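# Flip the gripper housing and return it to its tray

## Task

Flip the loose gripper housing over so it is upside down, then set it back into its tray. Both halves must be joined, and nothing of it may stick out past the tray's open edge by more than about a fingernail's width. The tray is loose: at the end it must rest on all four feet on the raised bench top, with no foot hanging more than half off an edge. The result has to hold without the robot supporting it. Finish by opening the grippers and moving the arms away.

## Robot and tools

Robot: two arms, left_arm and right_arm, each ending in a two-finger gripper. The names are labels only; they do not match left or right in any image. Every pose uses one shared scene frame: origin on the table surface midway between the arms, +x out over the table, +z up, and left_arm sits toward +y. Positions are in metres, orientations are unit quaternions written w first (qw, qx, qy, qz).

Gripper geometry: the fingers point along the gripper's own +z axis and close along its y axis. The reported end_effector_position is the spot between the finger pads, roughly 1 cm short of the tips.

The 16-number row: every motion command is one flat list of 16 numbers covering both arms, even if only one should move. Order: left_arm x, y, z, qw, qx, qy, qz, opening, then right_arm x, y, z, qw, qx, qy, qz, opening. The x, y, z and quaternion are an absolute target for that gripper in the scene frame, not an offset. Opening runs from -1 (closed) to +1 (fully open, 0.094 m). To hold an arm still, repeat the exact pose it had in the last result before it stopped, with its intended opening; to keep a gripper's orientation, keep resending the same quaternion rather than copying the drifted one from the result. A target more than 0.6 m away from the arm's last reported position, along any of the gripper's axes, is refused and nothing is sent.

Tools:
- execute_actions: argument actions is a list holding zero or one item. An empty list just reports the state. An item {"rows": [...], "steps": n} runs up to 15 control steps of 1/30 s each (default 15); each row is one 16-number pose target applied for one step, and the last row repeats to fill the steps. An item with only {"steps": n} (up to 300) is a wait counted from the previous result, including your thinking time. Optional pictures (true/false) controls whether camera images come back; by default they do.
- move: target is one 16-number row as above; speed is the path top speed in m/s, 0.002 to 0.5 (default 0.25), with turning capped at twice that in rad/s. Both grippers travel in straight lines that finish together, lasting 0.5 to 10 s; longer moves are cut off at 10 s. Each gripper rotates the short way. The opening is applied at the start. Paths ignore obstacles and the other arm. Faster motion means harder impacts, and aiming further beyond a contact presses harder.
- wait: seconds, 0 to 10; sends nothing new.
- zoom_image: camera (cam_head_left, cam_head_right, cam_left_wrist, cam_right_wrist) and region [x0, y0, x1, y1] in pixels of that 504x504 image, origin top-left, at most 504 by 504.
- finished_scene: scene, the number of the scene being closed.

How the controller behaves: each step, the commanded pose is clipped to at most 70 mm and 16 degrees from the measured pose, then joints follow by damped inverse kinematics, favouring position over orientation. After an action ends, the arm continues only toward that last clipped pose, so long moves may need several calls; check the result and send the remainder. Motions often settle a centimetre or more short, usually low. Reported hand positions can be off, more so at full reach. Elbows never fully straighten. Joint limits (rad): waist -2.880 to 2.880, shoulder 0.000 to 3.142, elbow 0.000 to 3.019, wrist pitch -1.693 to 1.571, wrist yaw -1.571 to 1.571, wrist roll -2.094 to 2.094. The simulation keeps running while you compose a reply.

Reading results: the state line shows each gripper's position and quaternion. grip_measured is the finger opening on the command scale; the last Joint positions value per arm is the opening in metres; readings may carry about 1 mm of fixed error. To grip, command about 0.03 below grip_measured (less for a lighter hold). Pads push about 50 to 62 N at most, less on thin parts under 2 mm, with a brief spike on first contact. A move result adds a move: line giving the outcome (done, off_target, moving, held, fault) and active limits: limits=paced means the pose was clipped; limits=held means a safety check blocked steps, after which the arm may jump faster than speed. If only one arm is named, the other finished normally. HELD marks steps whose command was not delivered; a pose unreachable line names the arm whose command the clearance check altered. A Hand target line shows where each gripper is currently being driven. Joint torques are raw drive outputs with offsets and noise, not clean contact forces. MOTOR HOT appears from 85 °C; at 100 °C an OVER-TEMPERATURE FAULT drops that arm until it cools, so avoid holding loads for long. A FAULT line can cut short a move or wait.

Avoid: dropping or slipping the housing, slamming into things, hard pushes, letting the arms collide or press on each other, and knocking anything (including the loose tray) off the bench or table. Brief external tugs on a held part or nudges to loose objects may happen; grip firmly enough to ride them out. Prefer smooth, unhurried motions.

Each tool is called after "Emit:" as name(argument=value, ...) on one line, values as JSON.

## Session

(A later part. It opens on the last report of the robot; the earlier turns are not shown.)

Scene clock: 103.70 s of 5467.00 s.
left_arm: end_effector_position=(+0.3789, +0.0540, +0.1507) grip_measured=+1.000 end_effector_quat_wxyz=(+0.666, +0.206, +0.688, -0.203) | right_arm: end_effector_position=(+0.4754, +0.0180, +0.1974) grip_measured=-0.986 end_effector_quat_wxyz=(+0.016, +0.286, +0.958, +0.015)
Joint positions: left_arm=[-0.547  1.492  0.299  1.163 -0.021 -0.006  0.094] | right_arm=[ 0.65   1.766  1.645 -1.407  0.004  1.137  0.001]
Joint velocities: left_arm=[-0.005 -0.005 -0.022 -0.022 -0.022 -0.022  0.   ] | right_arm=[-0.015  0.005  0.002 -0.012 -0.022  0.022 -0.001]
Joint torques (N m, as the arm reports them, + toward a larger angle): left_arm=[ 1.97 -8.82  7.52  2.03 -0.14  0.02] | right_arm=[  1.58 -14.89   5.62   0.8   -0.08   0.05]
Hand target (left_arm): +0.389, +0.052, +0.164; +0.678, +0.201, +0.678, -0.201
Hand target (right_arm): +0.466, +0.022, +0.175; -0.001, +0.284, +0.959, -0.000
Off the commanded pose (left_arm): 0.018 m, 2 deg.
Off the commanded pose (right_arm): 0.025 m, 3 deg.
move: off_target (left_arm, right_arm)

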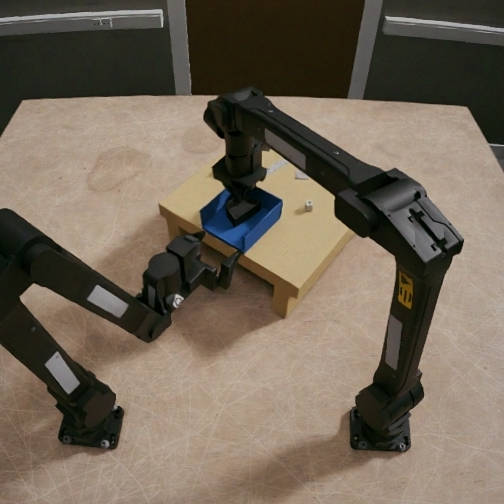

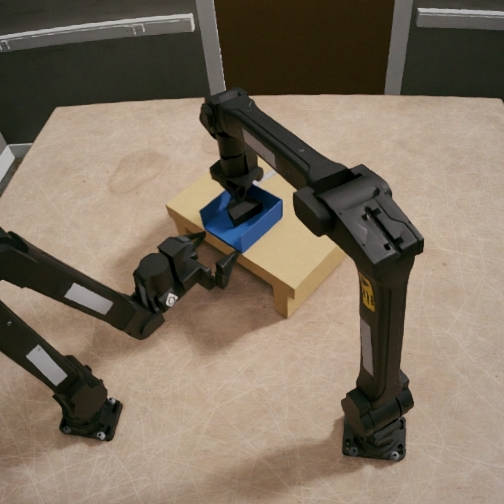

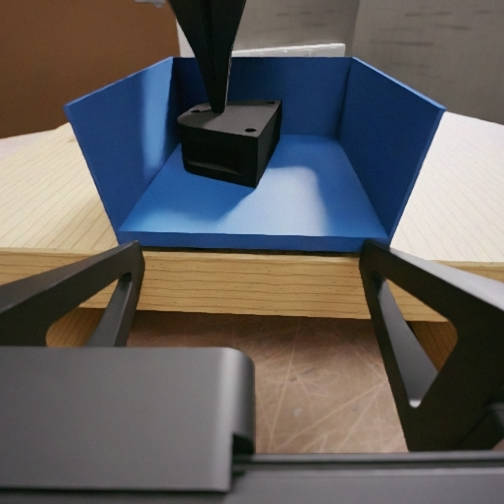

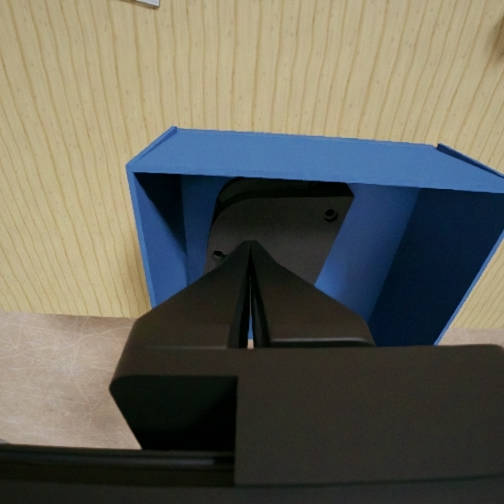

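Emit:
move(target=[0.390,0.051,0.164,0.678,0.201,0.678,-0.201,1, 0.412,0.053,0.175,0,0.284,0.959,0,-1], speed=0.03)

Scene clock: 108.67 s of 5467.00 s.
left_arm: end_effector_position=(+0.3789, +0.0540, +0.1507) grip_measured=+1.000 end_effector_quat_wxyz=(+0.666, +0.206, +0.688, -0.203) | right_arm: end_effector_position=(+0.4212, +0.0500, +0.1971) grip_measured=-0.986 end_effector_quat_wxyz=(+0.014, +0.285, +0.958, +0.015)
Joint positions: left_arm=[-0.547  1.492  0.299  1.163 -0.021 -0.006  0.094] | right_arm=[ 0.757  1.698  1.554 -1.386  0.004  1.243  0.001]
Joint velocities: left_arm=[-0.005 -0.015 -0.002  0.002 -0.051  0.007  0.   ] | right_arm=[-0.005 -0.005 -0.002 -0.022  0.022 -0.007 -0.   ]
Joint torques (N m, as the arm reports them, + toward a larger angle): left_arm=[ 2.18 -8.59  7.67  1.91 -0.14  0.01] | right_arm=[  1.47 -13.69   5.63   0.9   -0.16   0.04]
Hand target (left_arm): +0.389, +0.052, +0.164; +0.678, +0.201, +0.678, -0.201
Hand target (right_arm): +0.412, +0.054, +0.175; -0.002, +0.284, +0.959, +0.001
Off the commanded pose (left_arm): 0.018 m, 2 deg.
Off the commanded pose (right_arm): 0.024 m, 2 deg.
move: off_target (left_arm, right_arm)

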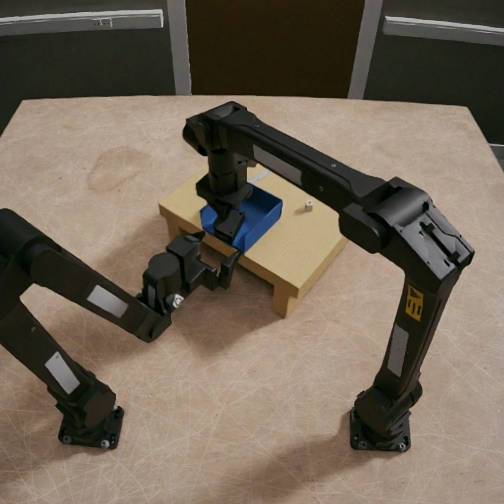

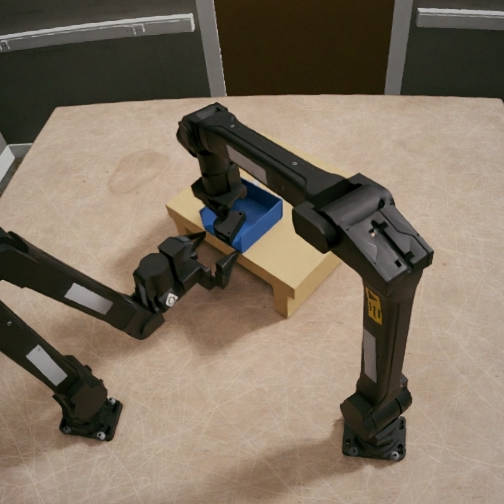

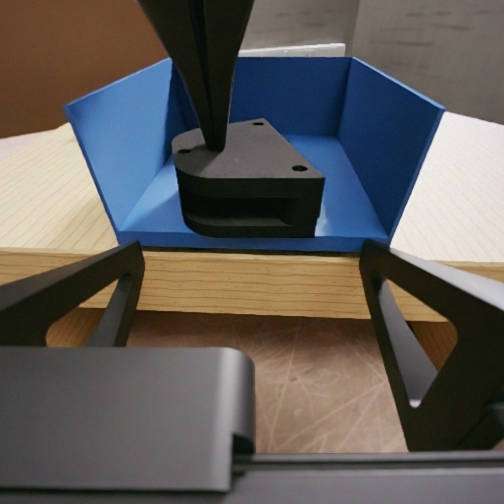

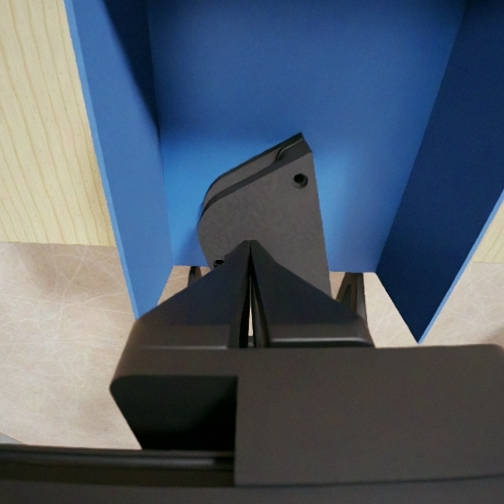

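Emit:
execute_actions(actions=[{"rows":[[0.390,0.051,0.164,0.678,0.201,0.678,-0.201,1, 0.418,0.052,0.19,0,0.284,0.959,0,-1],[0.390,0.051,0.164,0.678,0.201,0.678,-0.201,1, 0.42,0.051,0.205,0,0.284,0.959,0,-1],[0.390,0.051,0.164,0.678,0.201,0.678,-0.201,1, 0.422,0.051,0.215,0,0.284,0.959,0,-1],[0.390,0.051,0.164,0.678,0.201,0.678,-0.201,1, 0.424,0.052,0.225,0,0.284,0.959,0,-1]],"steps":15}], pictures=false)

Emit:
move(target=[0.390,0.051,0.164,0.678,0.201,0.678,-0.201,1, 0.428,0.022,0.222,0,0.284,0.959,0,-1], speed=0.06)

Emit:
move(target=[0.390,0.051,0.164,0.678,0.201,0.678,-0.201,1, 0.425,0.022,0.175,0,0.284,0.959,0,-1], speed=0.03)

Scene clock: 113.67 s of 5467.00 s.
left_arm: end_effector_position=(+0.3789, +0.0540, +0.1507) grip_measured=+1.000 end_effector_quat_wxyz=(+0.666, +0.206, +0.688, -0.203) | right_arm: end_effector_position=(+0.4141, +0.0446, +0.2173) grip_measured=-0.986 end_effector_quat_wxyz=(-0.003, +0.286, +0.958, -0.007)
Joint positions: left_arm=[-0.547  1.492  0.299  1.163 -0.021 -0.006  0.094] | right_arm=[ 0.757  1.704  1.616 -1.497  0.004  1.244  0.001]
Joint velocities: left_arm=[-0.005 -0.015  0.002  0.032  0.022 -0.022  0.   ] | right_arm=[-0.015 -0.015 -0.007 -0.027  0.007 -0.066 -0.001]
Joint torques (N m, as the arm reports them, + toward a larger angle): left_arm=[ 1.77 -8.63  7.66  1.92 -0.14  0.03] | right_arm=[ -0.24 -14.11  10.87   0.12  -0.05  -0.12]
Hand target (left_arm): +0.389, +0.052, +0.164; +0.678, +0.201, +0.678, -0.201
Hand target (right_arm): +0.423, +0.051, +0.225; -0.000, +0.284, +0.959, +0.000
Off the commanded pose (left_arm): 0.018 m, 2 deg.
Off the commanded pose (right_arm): 0.015 m, 1 deg.
Steps of this call (steps 1 to 90: nothing new was sent; then 1.50 s passed at rest; steps 91 to 105: all 15 steps of this action). Readings (end_effector_position):
91: left_arm (+0.3789, +0.0540, +0.1507) | right_arm (+0.4206, +0.0495, +0.1970)
92: left_arm (+0.3789, +0.0540, +0.1507) | right_arm (+0.4190, +0.0483, +0.1983)
94: left_arm (+0.3789, +0.0540, +0.1507) | right_arm (+0.4130, +0.0437, +0.2009)
98: left_arm (+0.3789, +0.0540, +0.1507) | right_arm (+0.4124, +0.0433, +0.2119)
105: the state above

Scene clock: 114.73 s of 5467.00 s.
left_arm: end_effector_position=(+0.3789, +0.0540, +0.1507) grip_measured=+1.000 end_effector_quat_wxyz=(+0.666, +0.206, +0.688, -0.203) | right_arm: end_effector_position=(+0.4294, +0.0228, +0.2199) grip_measured=-0.986 end_effector_quat_wxyz=(-0.002, +0.289, +0.957, -0.005)
Joint positions: left_arm=[-0.547  1.492  0.299  1.163 -0.021 -0.006  0.094] | right_arm=[ 0.705  1.699  1.616 -1.498  0.004  1.199  0.001]
Joint velocities: left_arm=[ 0.005 -0.005 -0.007 -0.012 -0.095 -0.007  0.   ] | right_arm=[-0.005 -0.005  0.002  0.007  0.037 -0.095 -0.001]
Joint torques (N m, as the arm reports them, + toward a larger angle): left_arm=[ 1.83 -8.54  7.64  1.95 -0.14  0.04] | right_arm=[  0.07 -16.83   6.9    0.78   0.03  -0.17]
Hand target (left_arm): +0.389, +0.052, +0.164; +0.678, +0.201, +0.678, -0.201
Hand target (right_arm): +0.428, +0.022, +0.222; +0.001, +0.284, +0.959, -0.001
Off the commanded pose (left_arm): 0.018 m, 2 deg.
Off the commanded pose (right_arm): 0.003 m, 1 deg.
move: off_target (left_arm)

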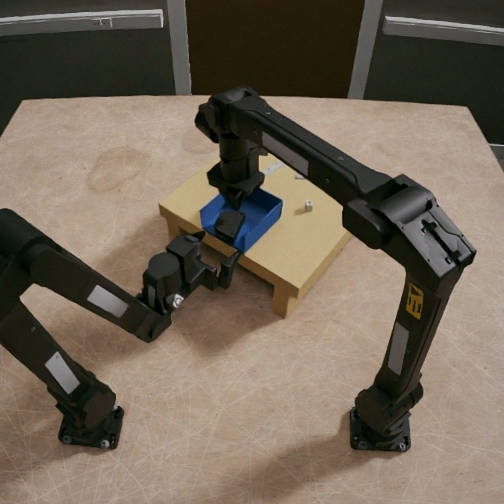

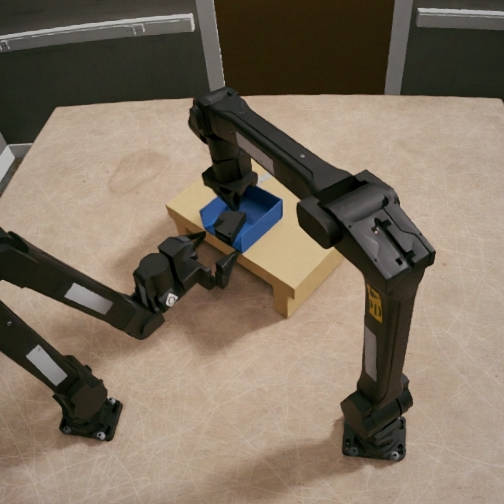

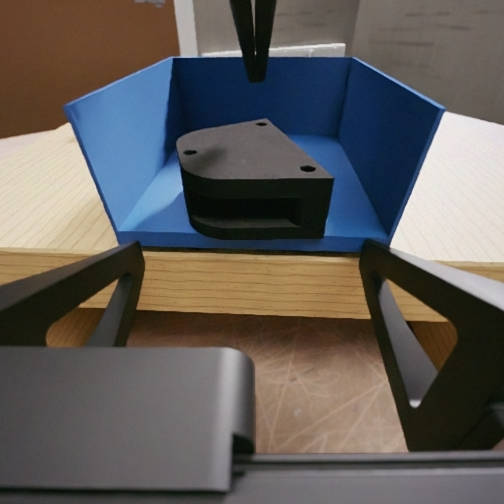

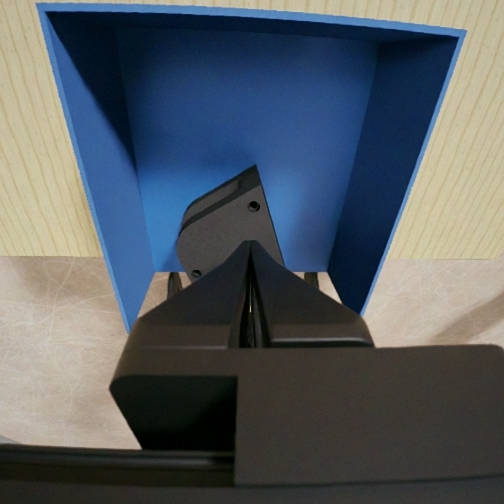

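Scene clock: 116.47 s of 5467.00 s.
left_arm: end_effector_position=(+0.3789, +0.0540, +0.1507) grip_measured=+1.000 end_effector_quat_wxyz=(+0.666, +0.206, +0.688, -0.203) | right_arm: end_effector_position=(+0.4281, +0.0220, +0.1968) grip_measured=-0.986 end_effector_quat_wxyz=(+0.011, +0.289, +0.957, +0.012)
Joint positions: left_arm=[-0.547  1.492  0.299  1.163 -0.021 -0.006  0.094] | right_arm=[ 0.705  1.675  1.524 -1.387  0.004  1.199  0.001]
Joint velocities: left_arm=[-0.005 -0.005 -0.017  0.007 -0.022  0.007  0.   ] | right_arm=[-0.005 -0.005  0.007  0.002 -0.007  0.051  0.   ]
Joint torques (N m, as the arm reports them, + toward a larger angle): left_arm=[ 1.85 -8.62  7.69  1.85 -0.13  0.02] | right_arm=[  0.56 -13.15   5.8    1.19  -0.03  -0.15]
Hand target (left_arm): +0.389, +0.052, +0.164; +0.678, +0.201, +0.678, -0.201
Hand target (right_arm): +0.425, +0.022, +0.175; +0.000, +0.284, +0.959, +0.000
Off the commanded pose (left_arm): 0.018 m, 2 deg.
Off the commanded pose (right_arm): 0.022 m, 2 deg.
move: off_target (left_arm, right_arm)

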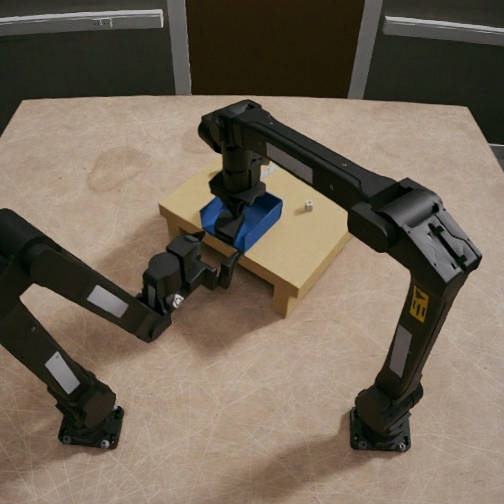

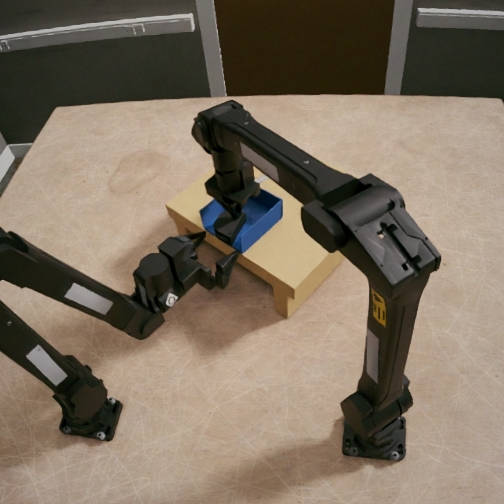

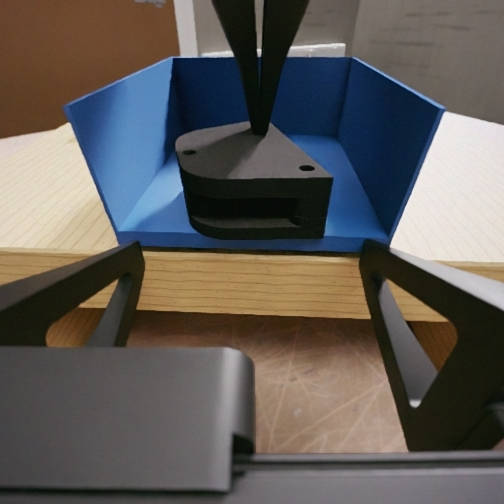

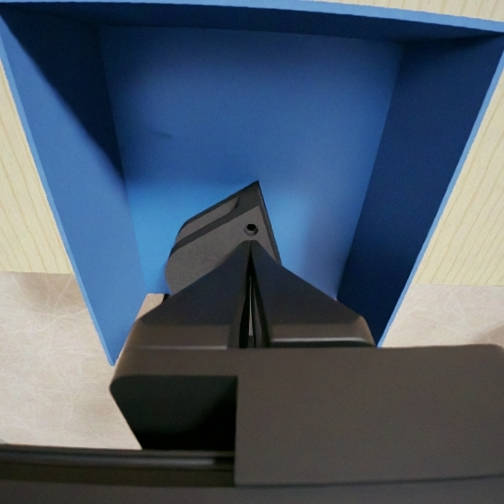

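Emit:
move(target=[0.390,0.051,0.164,0.678,0.201,0.678,-0.201,1, 0.397,0.041,0.175,0,0.284,0.959,0,-1], speed=0.02)

Scene clock: 121.57 s of 5467.00 s.
left_arm: end_effector_position=(+0.3789, +0.0540, +0.1507) grip_measured=+1.000 end_effector_quat_wxyz=(+0.666, +0.206, +0.688, -0.203) | right_arm: end_effector_position=(+0.4063, +0.0375, +0.1967) grip_measured=-0.986 end_effector_quat_wxyz=(+0.013, +0.287, +0.958, +0.015)
Joint positions: left_arm=[-0.547  1.492  0.299  1.163 -0.021 -0.006  0.094] | right_arm=[ 0.755  1.648  1.49  -1.372  0.004  1.244  0.001]
Joint velocities: left_arm=[-0.005  0.005 -0.007 -0.002  0.007  0.007  0.   ] | right_arm=[ 0.005 -0.005  0.017 -0.002  0.007  0.037 -0.   ]
Joint torques (N m, as the arm reports them, + toward a larger angle): left_arm=[ 2.08 -8.63  7.63  1.91 -0.14  0.03] | right_arm=[  1.72 -12.91   5.58   0.92  -0.11   0.02]
Hand target (left_arm): +0.389, +0.052, +0.164; +0.678, +0.201, +0.678, -0.201
Hand target (right_arm): +0.397, +0.041, +0.175; -0.001, +0.284, +0.959, +0.000
Off the commanded pose (left_arm): 0.018 m, 2 deg.
Off the commanded pose (right_arm): 0.024 m, 2 deg.
move: off_target (left_arm, right_arm)

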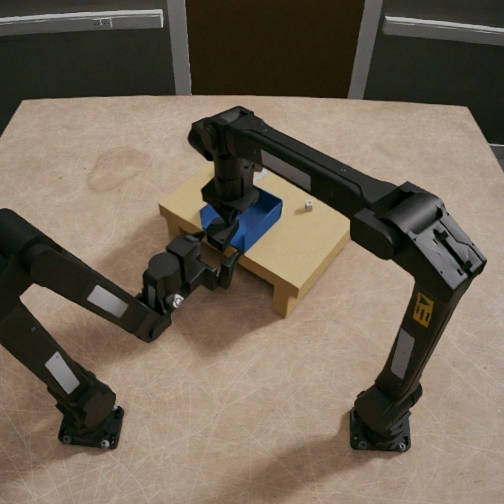

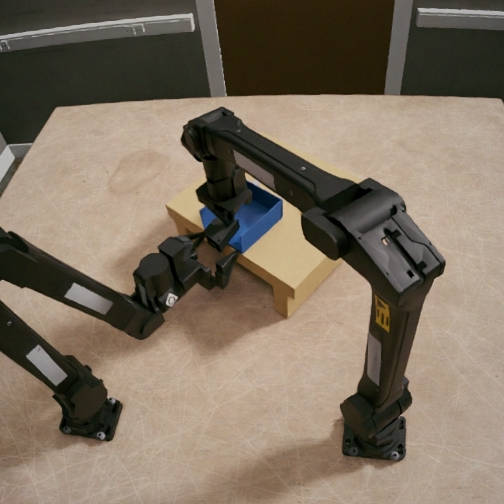

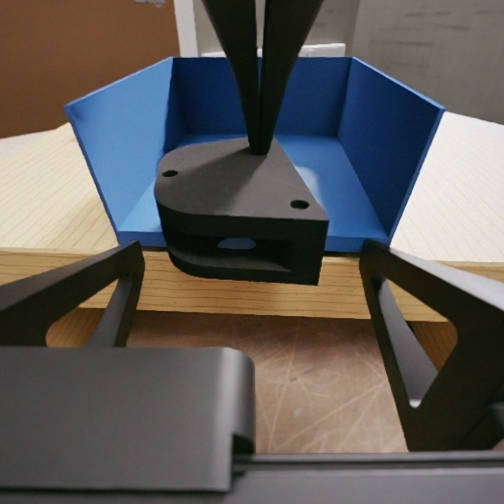

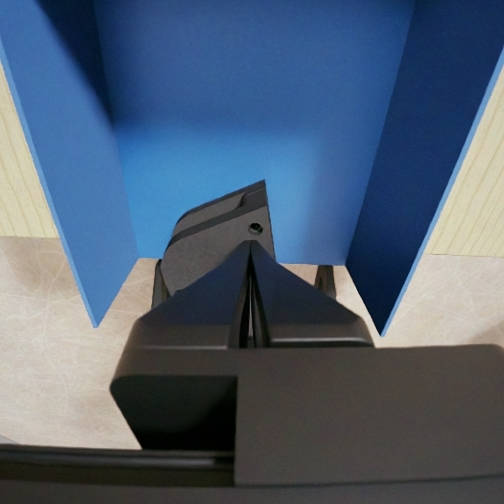

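Emit:
move(target=[0.325,0.089,0.175,0.678,0.201,0.678,-0.201,1, 0.397,0.041,0.175,0,0.284,0.959,0,-1], speed=0.15)

Emit:
move(target=[0.325,0.08,0.178,0.6215,0.6215,0.3373,0.3373,0.35, 0.397,0.041,0.175,0,0.284,0.959,0,-1], speed=0.5)

Scene clock: 125.53 s of 5467.00 s.
left_arm: end_effector_position=(+0.3254, +0.0916, +0.1786) grip_measured=+1.000 end_effector_quat_wxyz=(+0.681, +0.196, +0.676, -0.202) | right_arm: end_effector_position=(+0.4056, +0.0373, +0.1966) grip_measured=-0.986 end_effector_quat_wxyz=(+0.013, +0.287, +0.958, +0.015)
Joint positions: left_arm=[-0.558  1.193  0.142  1.062 -0.049 -0.006  0.094] | right_arm=[ 0.756  1.646  1.487 -1.371  0.004  1.244  0.001]
Joint velocities: left_arm=[-0.005 -0.015  0.002  0.007 -0.022 -0.007  0.   ] | right_arm=[-0.015 -0.005 -0.002 -0.002 -0.007 -0.022 -0.   ]
Joint torques (N m, as the arm reports them, + toward a larger angle): left_arm=[ 0.42 -4.33  6.32  1.92 -0.17  0.01] | right_arm=[  1.7  -12.75   5.66   0.91  -0.05   0.04]
Hand target (left_arm): +0.324, +0.089, +0.176; +0.678, +0.201, +0.678, -0.201
Hand target (right_arm): +0.397, +0.041, +0.175; -0.000, +0.284, +0.959, -0.000
Off the commanded pose (left_arm): 0.004 m, 1 deg.
Off the commanded pose (right_arm): 0.024 m, 2 deg.
After step 90, 0.03 s passed at rest.
move: off_target (right_arm)

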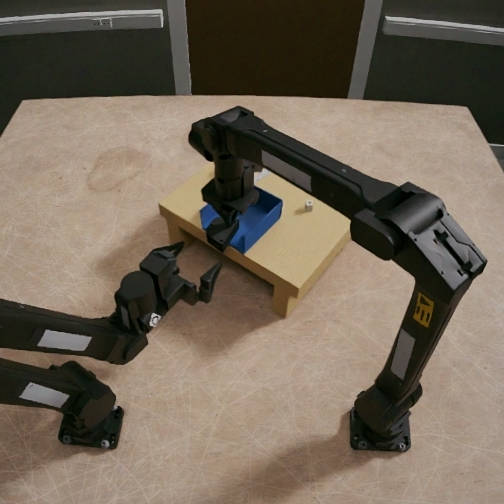

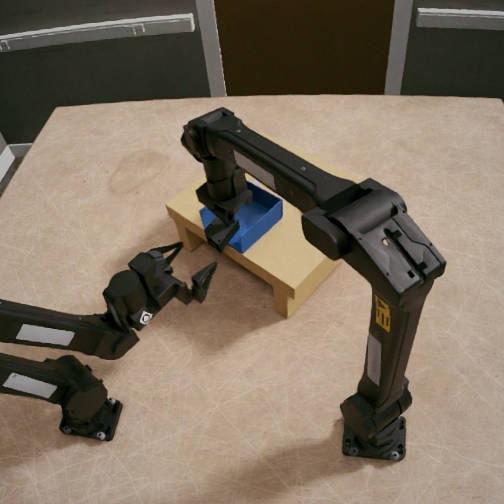

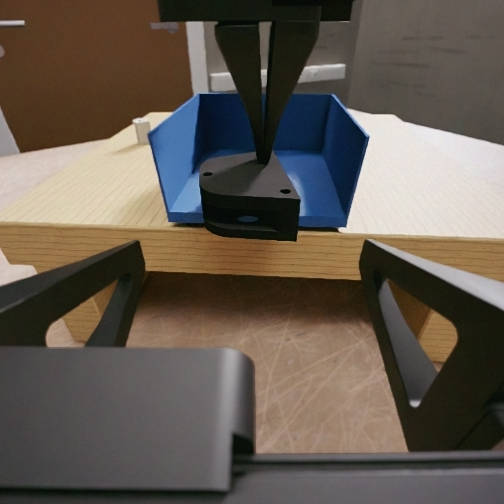

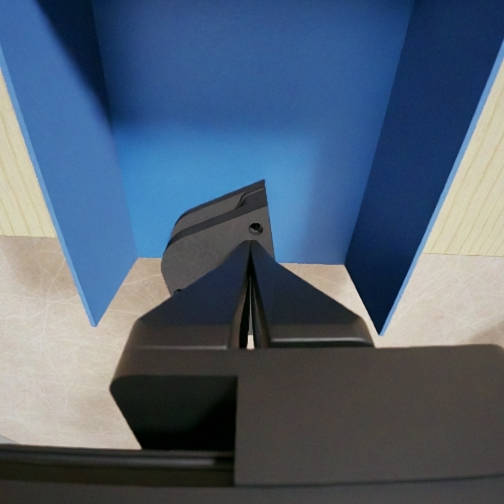

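Scene clock: 127.83 s of 5467.00 s.
left_arm: end_effector_position=(+0.3215, +0.0861, +0.1758) grip_measured=+0.352 end_effector_quat_wxyz=(+0.623, +0.618, +0.343, +0.335) | right_arm: end_effector_position=(+0.4051, +0.0371, +0.1968) grip_measured=-0.986 end_effector_quat_wxyz=(+0.013, +0.287, +0.958, +0.016)
Joint positions: left_arm=[-0.591  1.197  0.142  1.055 -0.081  1.557  0.064] | right_arm=[ 0.756  1.645  1.485 -1.37   0.004  1.244  0.001]
Joint velocities: left_arm=[-0.024 -0.005 -0.002 -0.032 -0.037  0.051  0.   ] | right_arm=[-0.005 -0.005 -0.017 -0.017 -0.066 -0.051  0.001]
Joint torques (N m, as the arm reports them, + toward a larger angle): left_arm=[ 0.31 -3.41  7.8   1.78 -0.15 -0.06] | right_arm=[  1.69 -12.55   5.87   0.87  -0.05   0.04]
Hand target (left_arm): +0.325, +0.080, +0.178; +0.622, +0.621, +0.337, +0.337
Hand target (right_arm): +0.397, +0.041, +0.175; -0.000, +0.284, +0.959, +0.000
Off the commanded pose (left_arm): 0.007 m, 1 deg.
Off the commanded pose (right_arm): 0.024 m, 2 deg.
move: off_target (right_arm)

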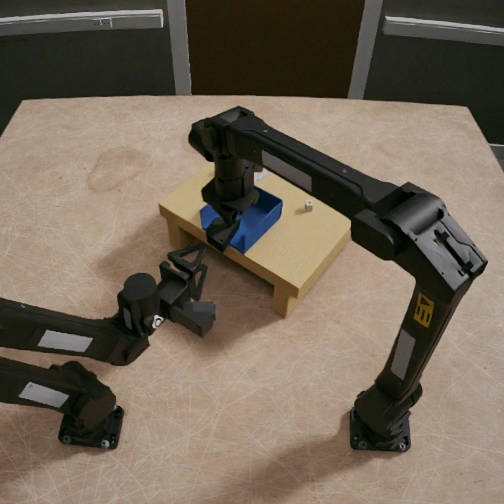

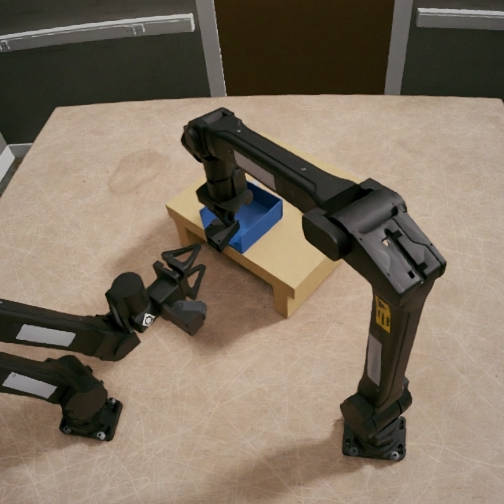

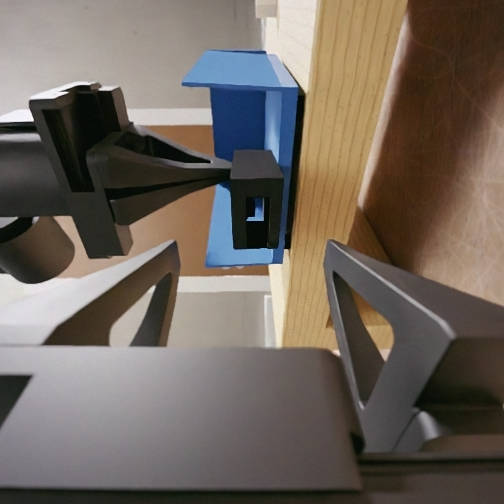

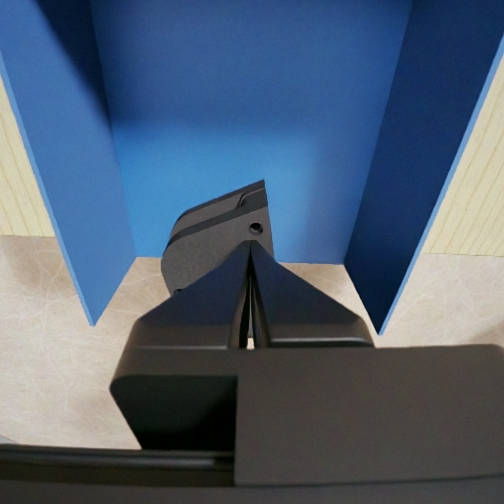

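Emit:
move(target=[0.381,0.043,0.176,0.6215,0.6215,0.3373,0.3373,0.2, 0.397,0.041,0.175,0,0.284,0.959,0,-1], speed=0.06)

Scene clock: 131.20 s of 5467.00 s.
left_arm: end_effector_position=(+0.3710, +0.0469, +0.1630) grip_measured=+0.202 end_effector_quat_wxyz=(+0.611, +0.633, +0.344, +0.327) | right_arm: end_effector_position=(+0.4045, +0.0369, +0.1970) grip_measured=-0.986 end_effector_quat_wxyz=(+0.013, +0.286, +0.958, +0.016)
Joint positions: left_arm=[-0.588  1.413  0.301  1.073 -0.067  1.561  0.056] | right_arm=[ 0.756  1.643  1.483 -1.37   0.004  1.244  0.001]
Joint velocities: left_arm=[-0.005  0.005  0.012 -0.007 -0.007 -0.022 -0.001] | right_arm=[-0.005 -0.015 -0.002 -0.007 -0.081  0.007 -0.   ]
Joint torques (N m, as the arm reports them, + toward a larger angle): left_arm=[ 2.   -6.19  8.22  3.07  0.05 -0.02] | right_arm=[  1.57 -12.47   5.95   0.88  -0.05   0.04]
Hand target (left_arm): +0.381, +0.044, +0.175; +0.621, +0.622, +0.337, +0.337
Hand target (right_arm): +0.397, +0.041, +0.175; -0.000, +0.284, +0.959, -0.000
Off the commanded pose (left_arm): 0.017 m, 2 deg.
Off the commanded pose (right_arm): 0.024 m, 2 deg.
move: off_target (left_arm, right_arm)

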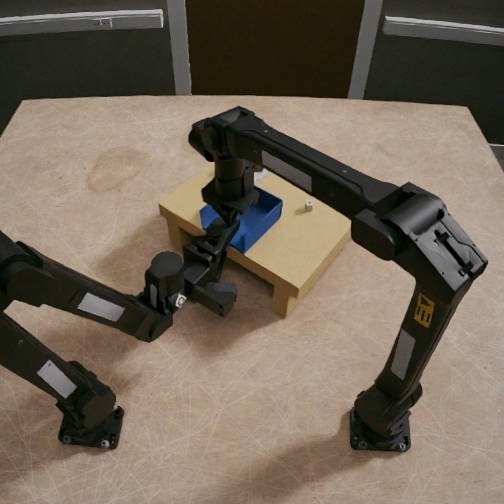

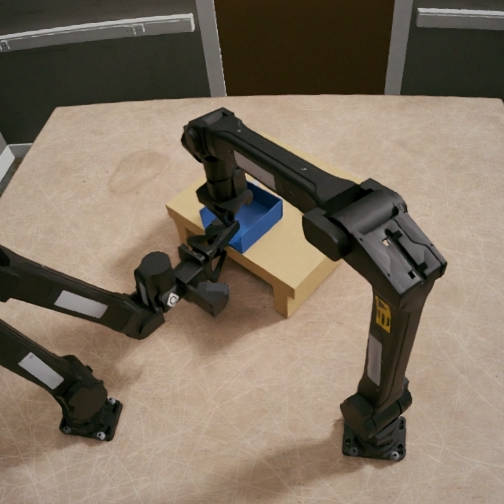

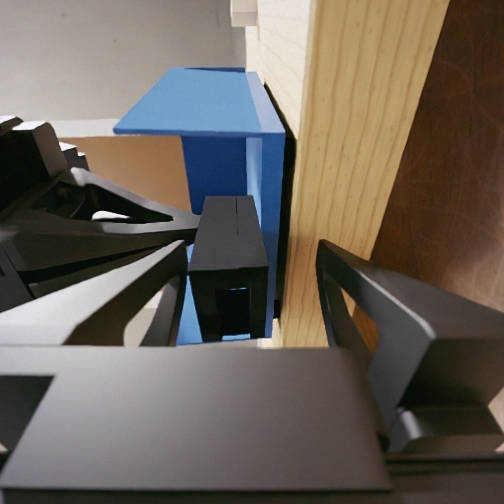

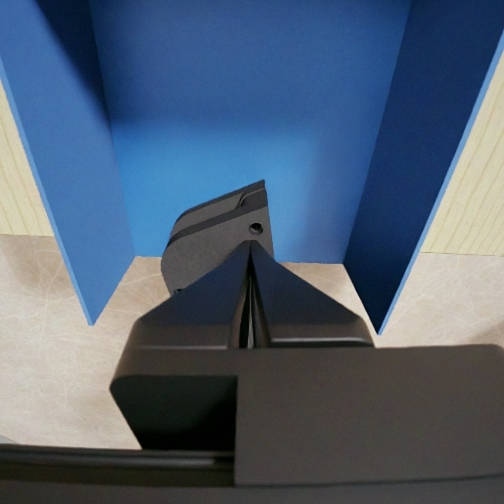

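Emit:
move(target=[0.383,0.042,0.185,0.634,0.609,0.3306,0.344,0.2, 0.397,0.041,0.175,0,0.284,0.959,0,-1], speed=0.03)

Scene clock: 135.93 s of 5467.00 s.
left_arm: end_effector_position=(+0.3711, +0.0465, +0.1719) grip_measured=+0.202 end_effector_quat_wxyz=(+0.624, +0.622, +0.337, +0.333) | right_arm: end_effector_position=(+0.4042, +0.0368, +0.1971) grip_measured=-0.986 end_effector_quat_wxyz=(+0.013, +0.286, +0.958, +0.016)
Joint positions: left_arm=[-0.588  1.416  0.301  1.115 -0.066  1.563  0.056] | right_arm=[ 0.757  1.642  1.482 -1.37   0.004  1.244  0.001]
Joint velocities: left_arm=[-0.024 -0.015  0.002 -0.007 -0.066  0.022 -0.002] | right_arm=[-0.005 -0.015 -0.002 -0.002 -0.081 -0.007 -0.002]
Joint torques (N m, as the arm reports them, + toward a larger angle): left_arm=[ 2.06 -6.36  8.45  3.12  0.05 -0.1 ] | right_arm=[  1.51 -12.37   6.02   0.89  -0.06   0.04]
Hand target (left_arm): +0.382, +0.043, +0.185; +0.634, +0.609, +0.330, +0.344
Hand target (right_arm): +0.397, +0.041, +0.175; -0.000, +0.284, +0.959, +0.000
Off the commanded pose (left_arm): 0.018 m, 2 deg.
Off the commanded pose (right_arm): 0.024 m, 2 deg.
After step 90, 0.17 s passed at rest.
move: off_target (left_arm, right_arm)

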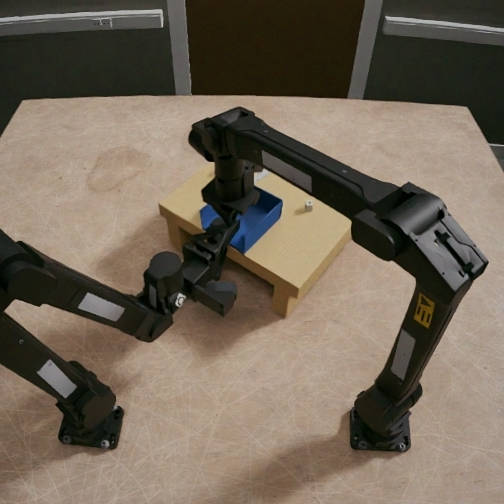

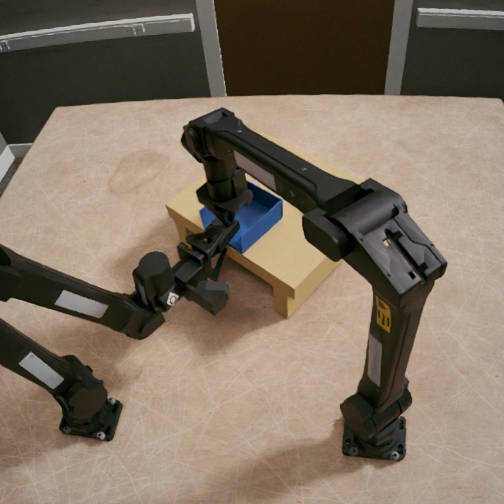

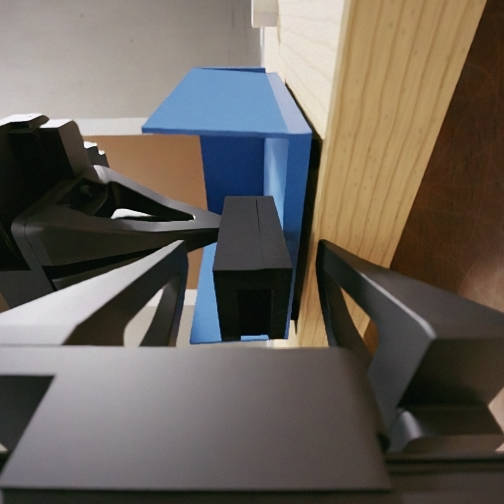

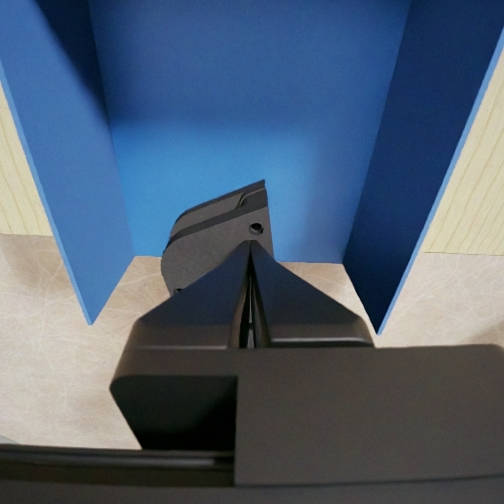

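Emit:
move(target=[0.388,0.039,0.185,0.634,0.609,0.3306,0.344,-0.25, 0.397,0.041,0.175,0,0.284,0.959,0,-1], speed=0.02)

Emit:
zoom_image(camera="cam_head_right", region=[170, 180, 300, 310])

Scene clock: 139.03 s of 5467.00 s.
left_arm: end_effector_position=(+0.3753, +0.0438, +0.1718) grip_measured=-0.248 end_effector_quat_wxyz=(+0.624, +0.622, +0.337, +0.333) | right_arm: end_effector_position=(+0.4038, +0.0368, +0.1971) grip_measured=-0.986 end_effector_quat_wxyz=(+0.013, +0.286, +0.958, +0.016)
Joint positions: left_arm=[-0.586  1.429  0.314  1.115 -0.064  1.563  0.035] | right_arm=[ 0.757  1.641  1.482 -1.37   0.004  1.244  0.001]
Joint velocities: left_arm=[ 0.005  0.005  0.007 -0.002 -0.007  0.022 -0.001] | right_arm=[ 0.015  0.005  0.007 -0.012 -0.007  0.037  0.   ]
Joint torques (N m, as the arm reports them, + toward a larger angle): left_arm=[ 2.06 -6.12  8.64  3.05  0.03 -0.04] | right_arm=[  1.5  -12.13   6.1    0.87  -0.06   0.03]
Hand target (left_arm): +0.387, +0.040, +0.185; +0.634, +0.609, +0.331, +0.344
Hand target (right_arm): +0.397, +0.041, +0.175; -0.000, +0.284, +0.959, -0.000
Off the commanded pose (left_arm): 0.019 m, 2 deg.
Off the commanded pose (right_arm): 0.024 m, 2 deg.
move: off_target (left_arm, right_arm)

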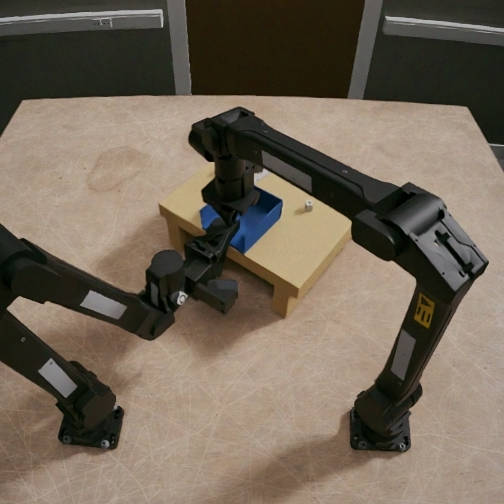

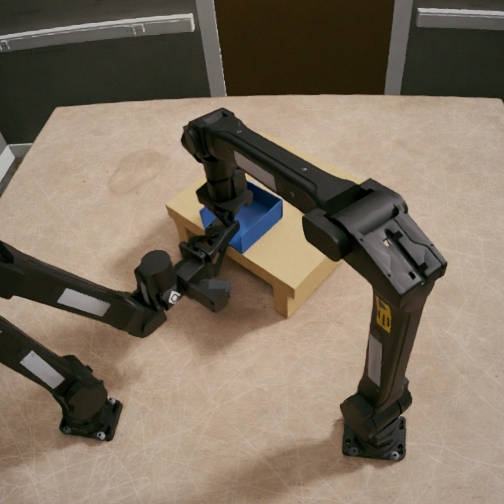

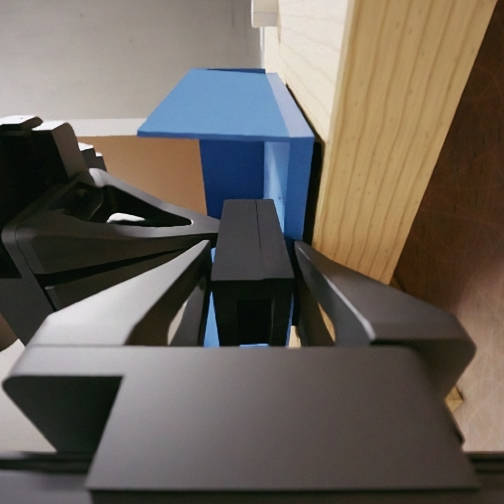

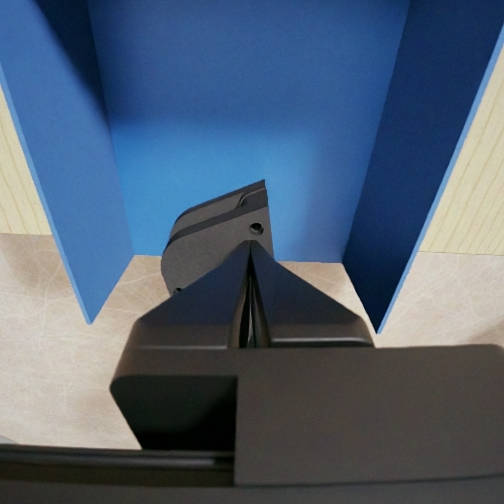

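Region (170, 180, 300, 310) of cam_head_right's 504x504 image, scaled by 3.877, with more detail than that image has.

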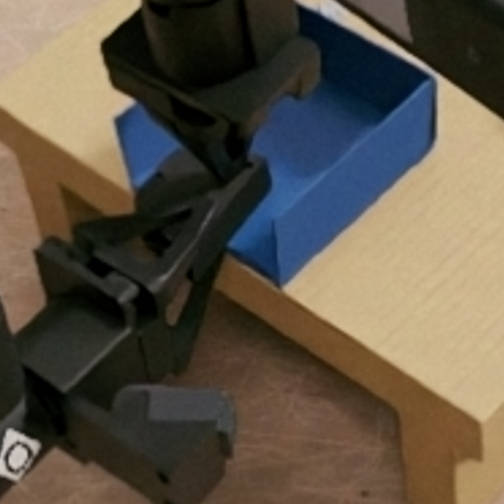

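Close.

Emit:
move(target=[0.388,0.039,0.185,0.634,0.609,0.3306,0.344,-0.5, 0.397,0.041,0.175,0,0.284,0.959,0,-1], speed=0.02)

Scene clock: 142.10 s of 5467.00 s.
left_arm: end_effector_position=(+0.3753, +0.0438, +0.1722) grip_measured=-0.449 end_effector_quat_wxyz=(+0.624, +0.621, +0.337, +0.333) | right_arm: end_effector_position=(+0.4036, +0.0368, +0.1974) grip_measured=-0.986 end_effector_quat_wxyz=(+0.014, +0.286, +0.958, +0.016)
Joint positions: left_arm=[-0.586  1.428  0.314  1.116 -0.064  1.563  0.026] | right_arm=[ 0.757  1.64   1.481 -1.37   0.004  1.244  0.001]
Joint velocities: left_arm=[-0.015 -0.005  0.007  0.007 -0.095 -0.007 -0.   ] | right_arm=[-0.005 -0.005 -0.012 -0.012 -0.051  0.051 -0.001]
Joint torques (N m, as the arm reports them, + toward a larger angle): left_arm=[ 1.87 -6.22  8.7   3.03  0.03 -0.04] | right_arm=[  1.48 -12.09   6.1    0.86  -0.06   0.03]
Hand target (left_arm): +0.387, +0.040, +0.185; +0.634, +0.609, +0.331, +0.344
Hand target (right_arm): +0.397, +0.041, +0.175; -0.000, +0.284, +0.959, +0.000
Off the commanded pose (left_arm): 0.019 m, 2 deg.
Off the commanded pose (right_arm): 0.024 m, 2 deg.
move: off_target (left_arm, right_arm)

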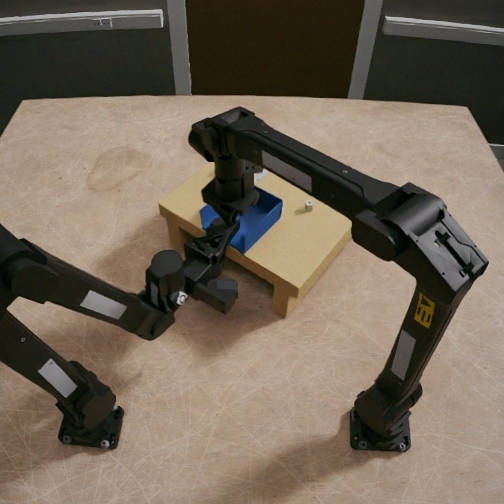

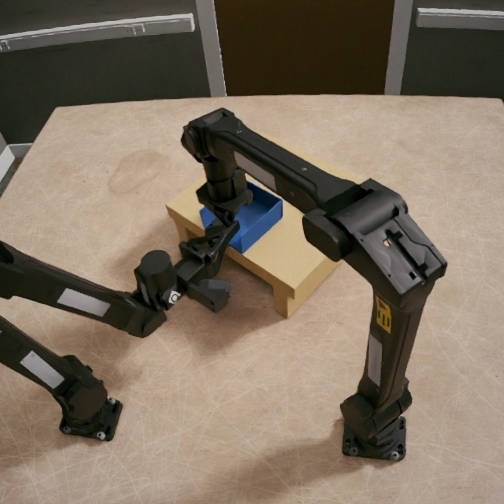

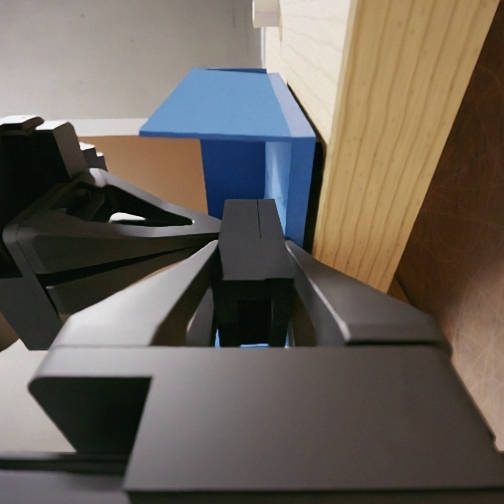

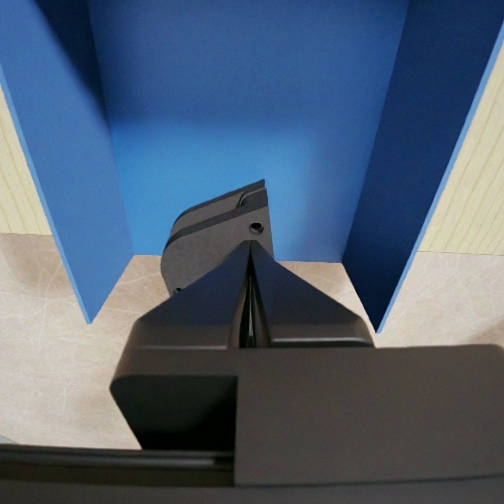

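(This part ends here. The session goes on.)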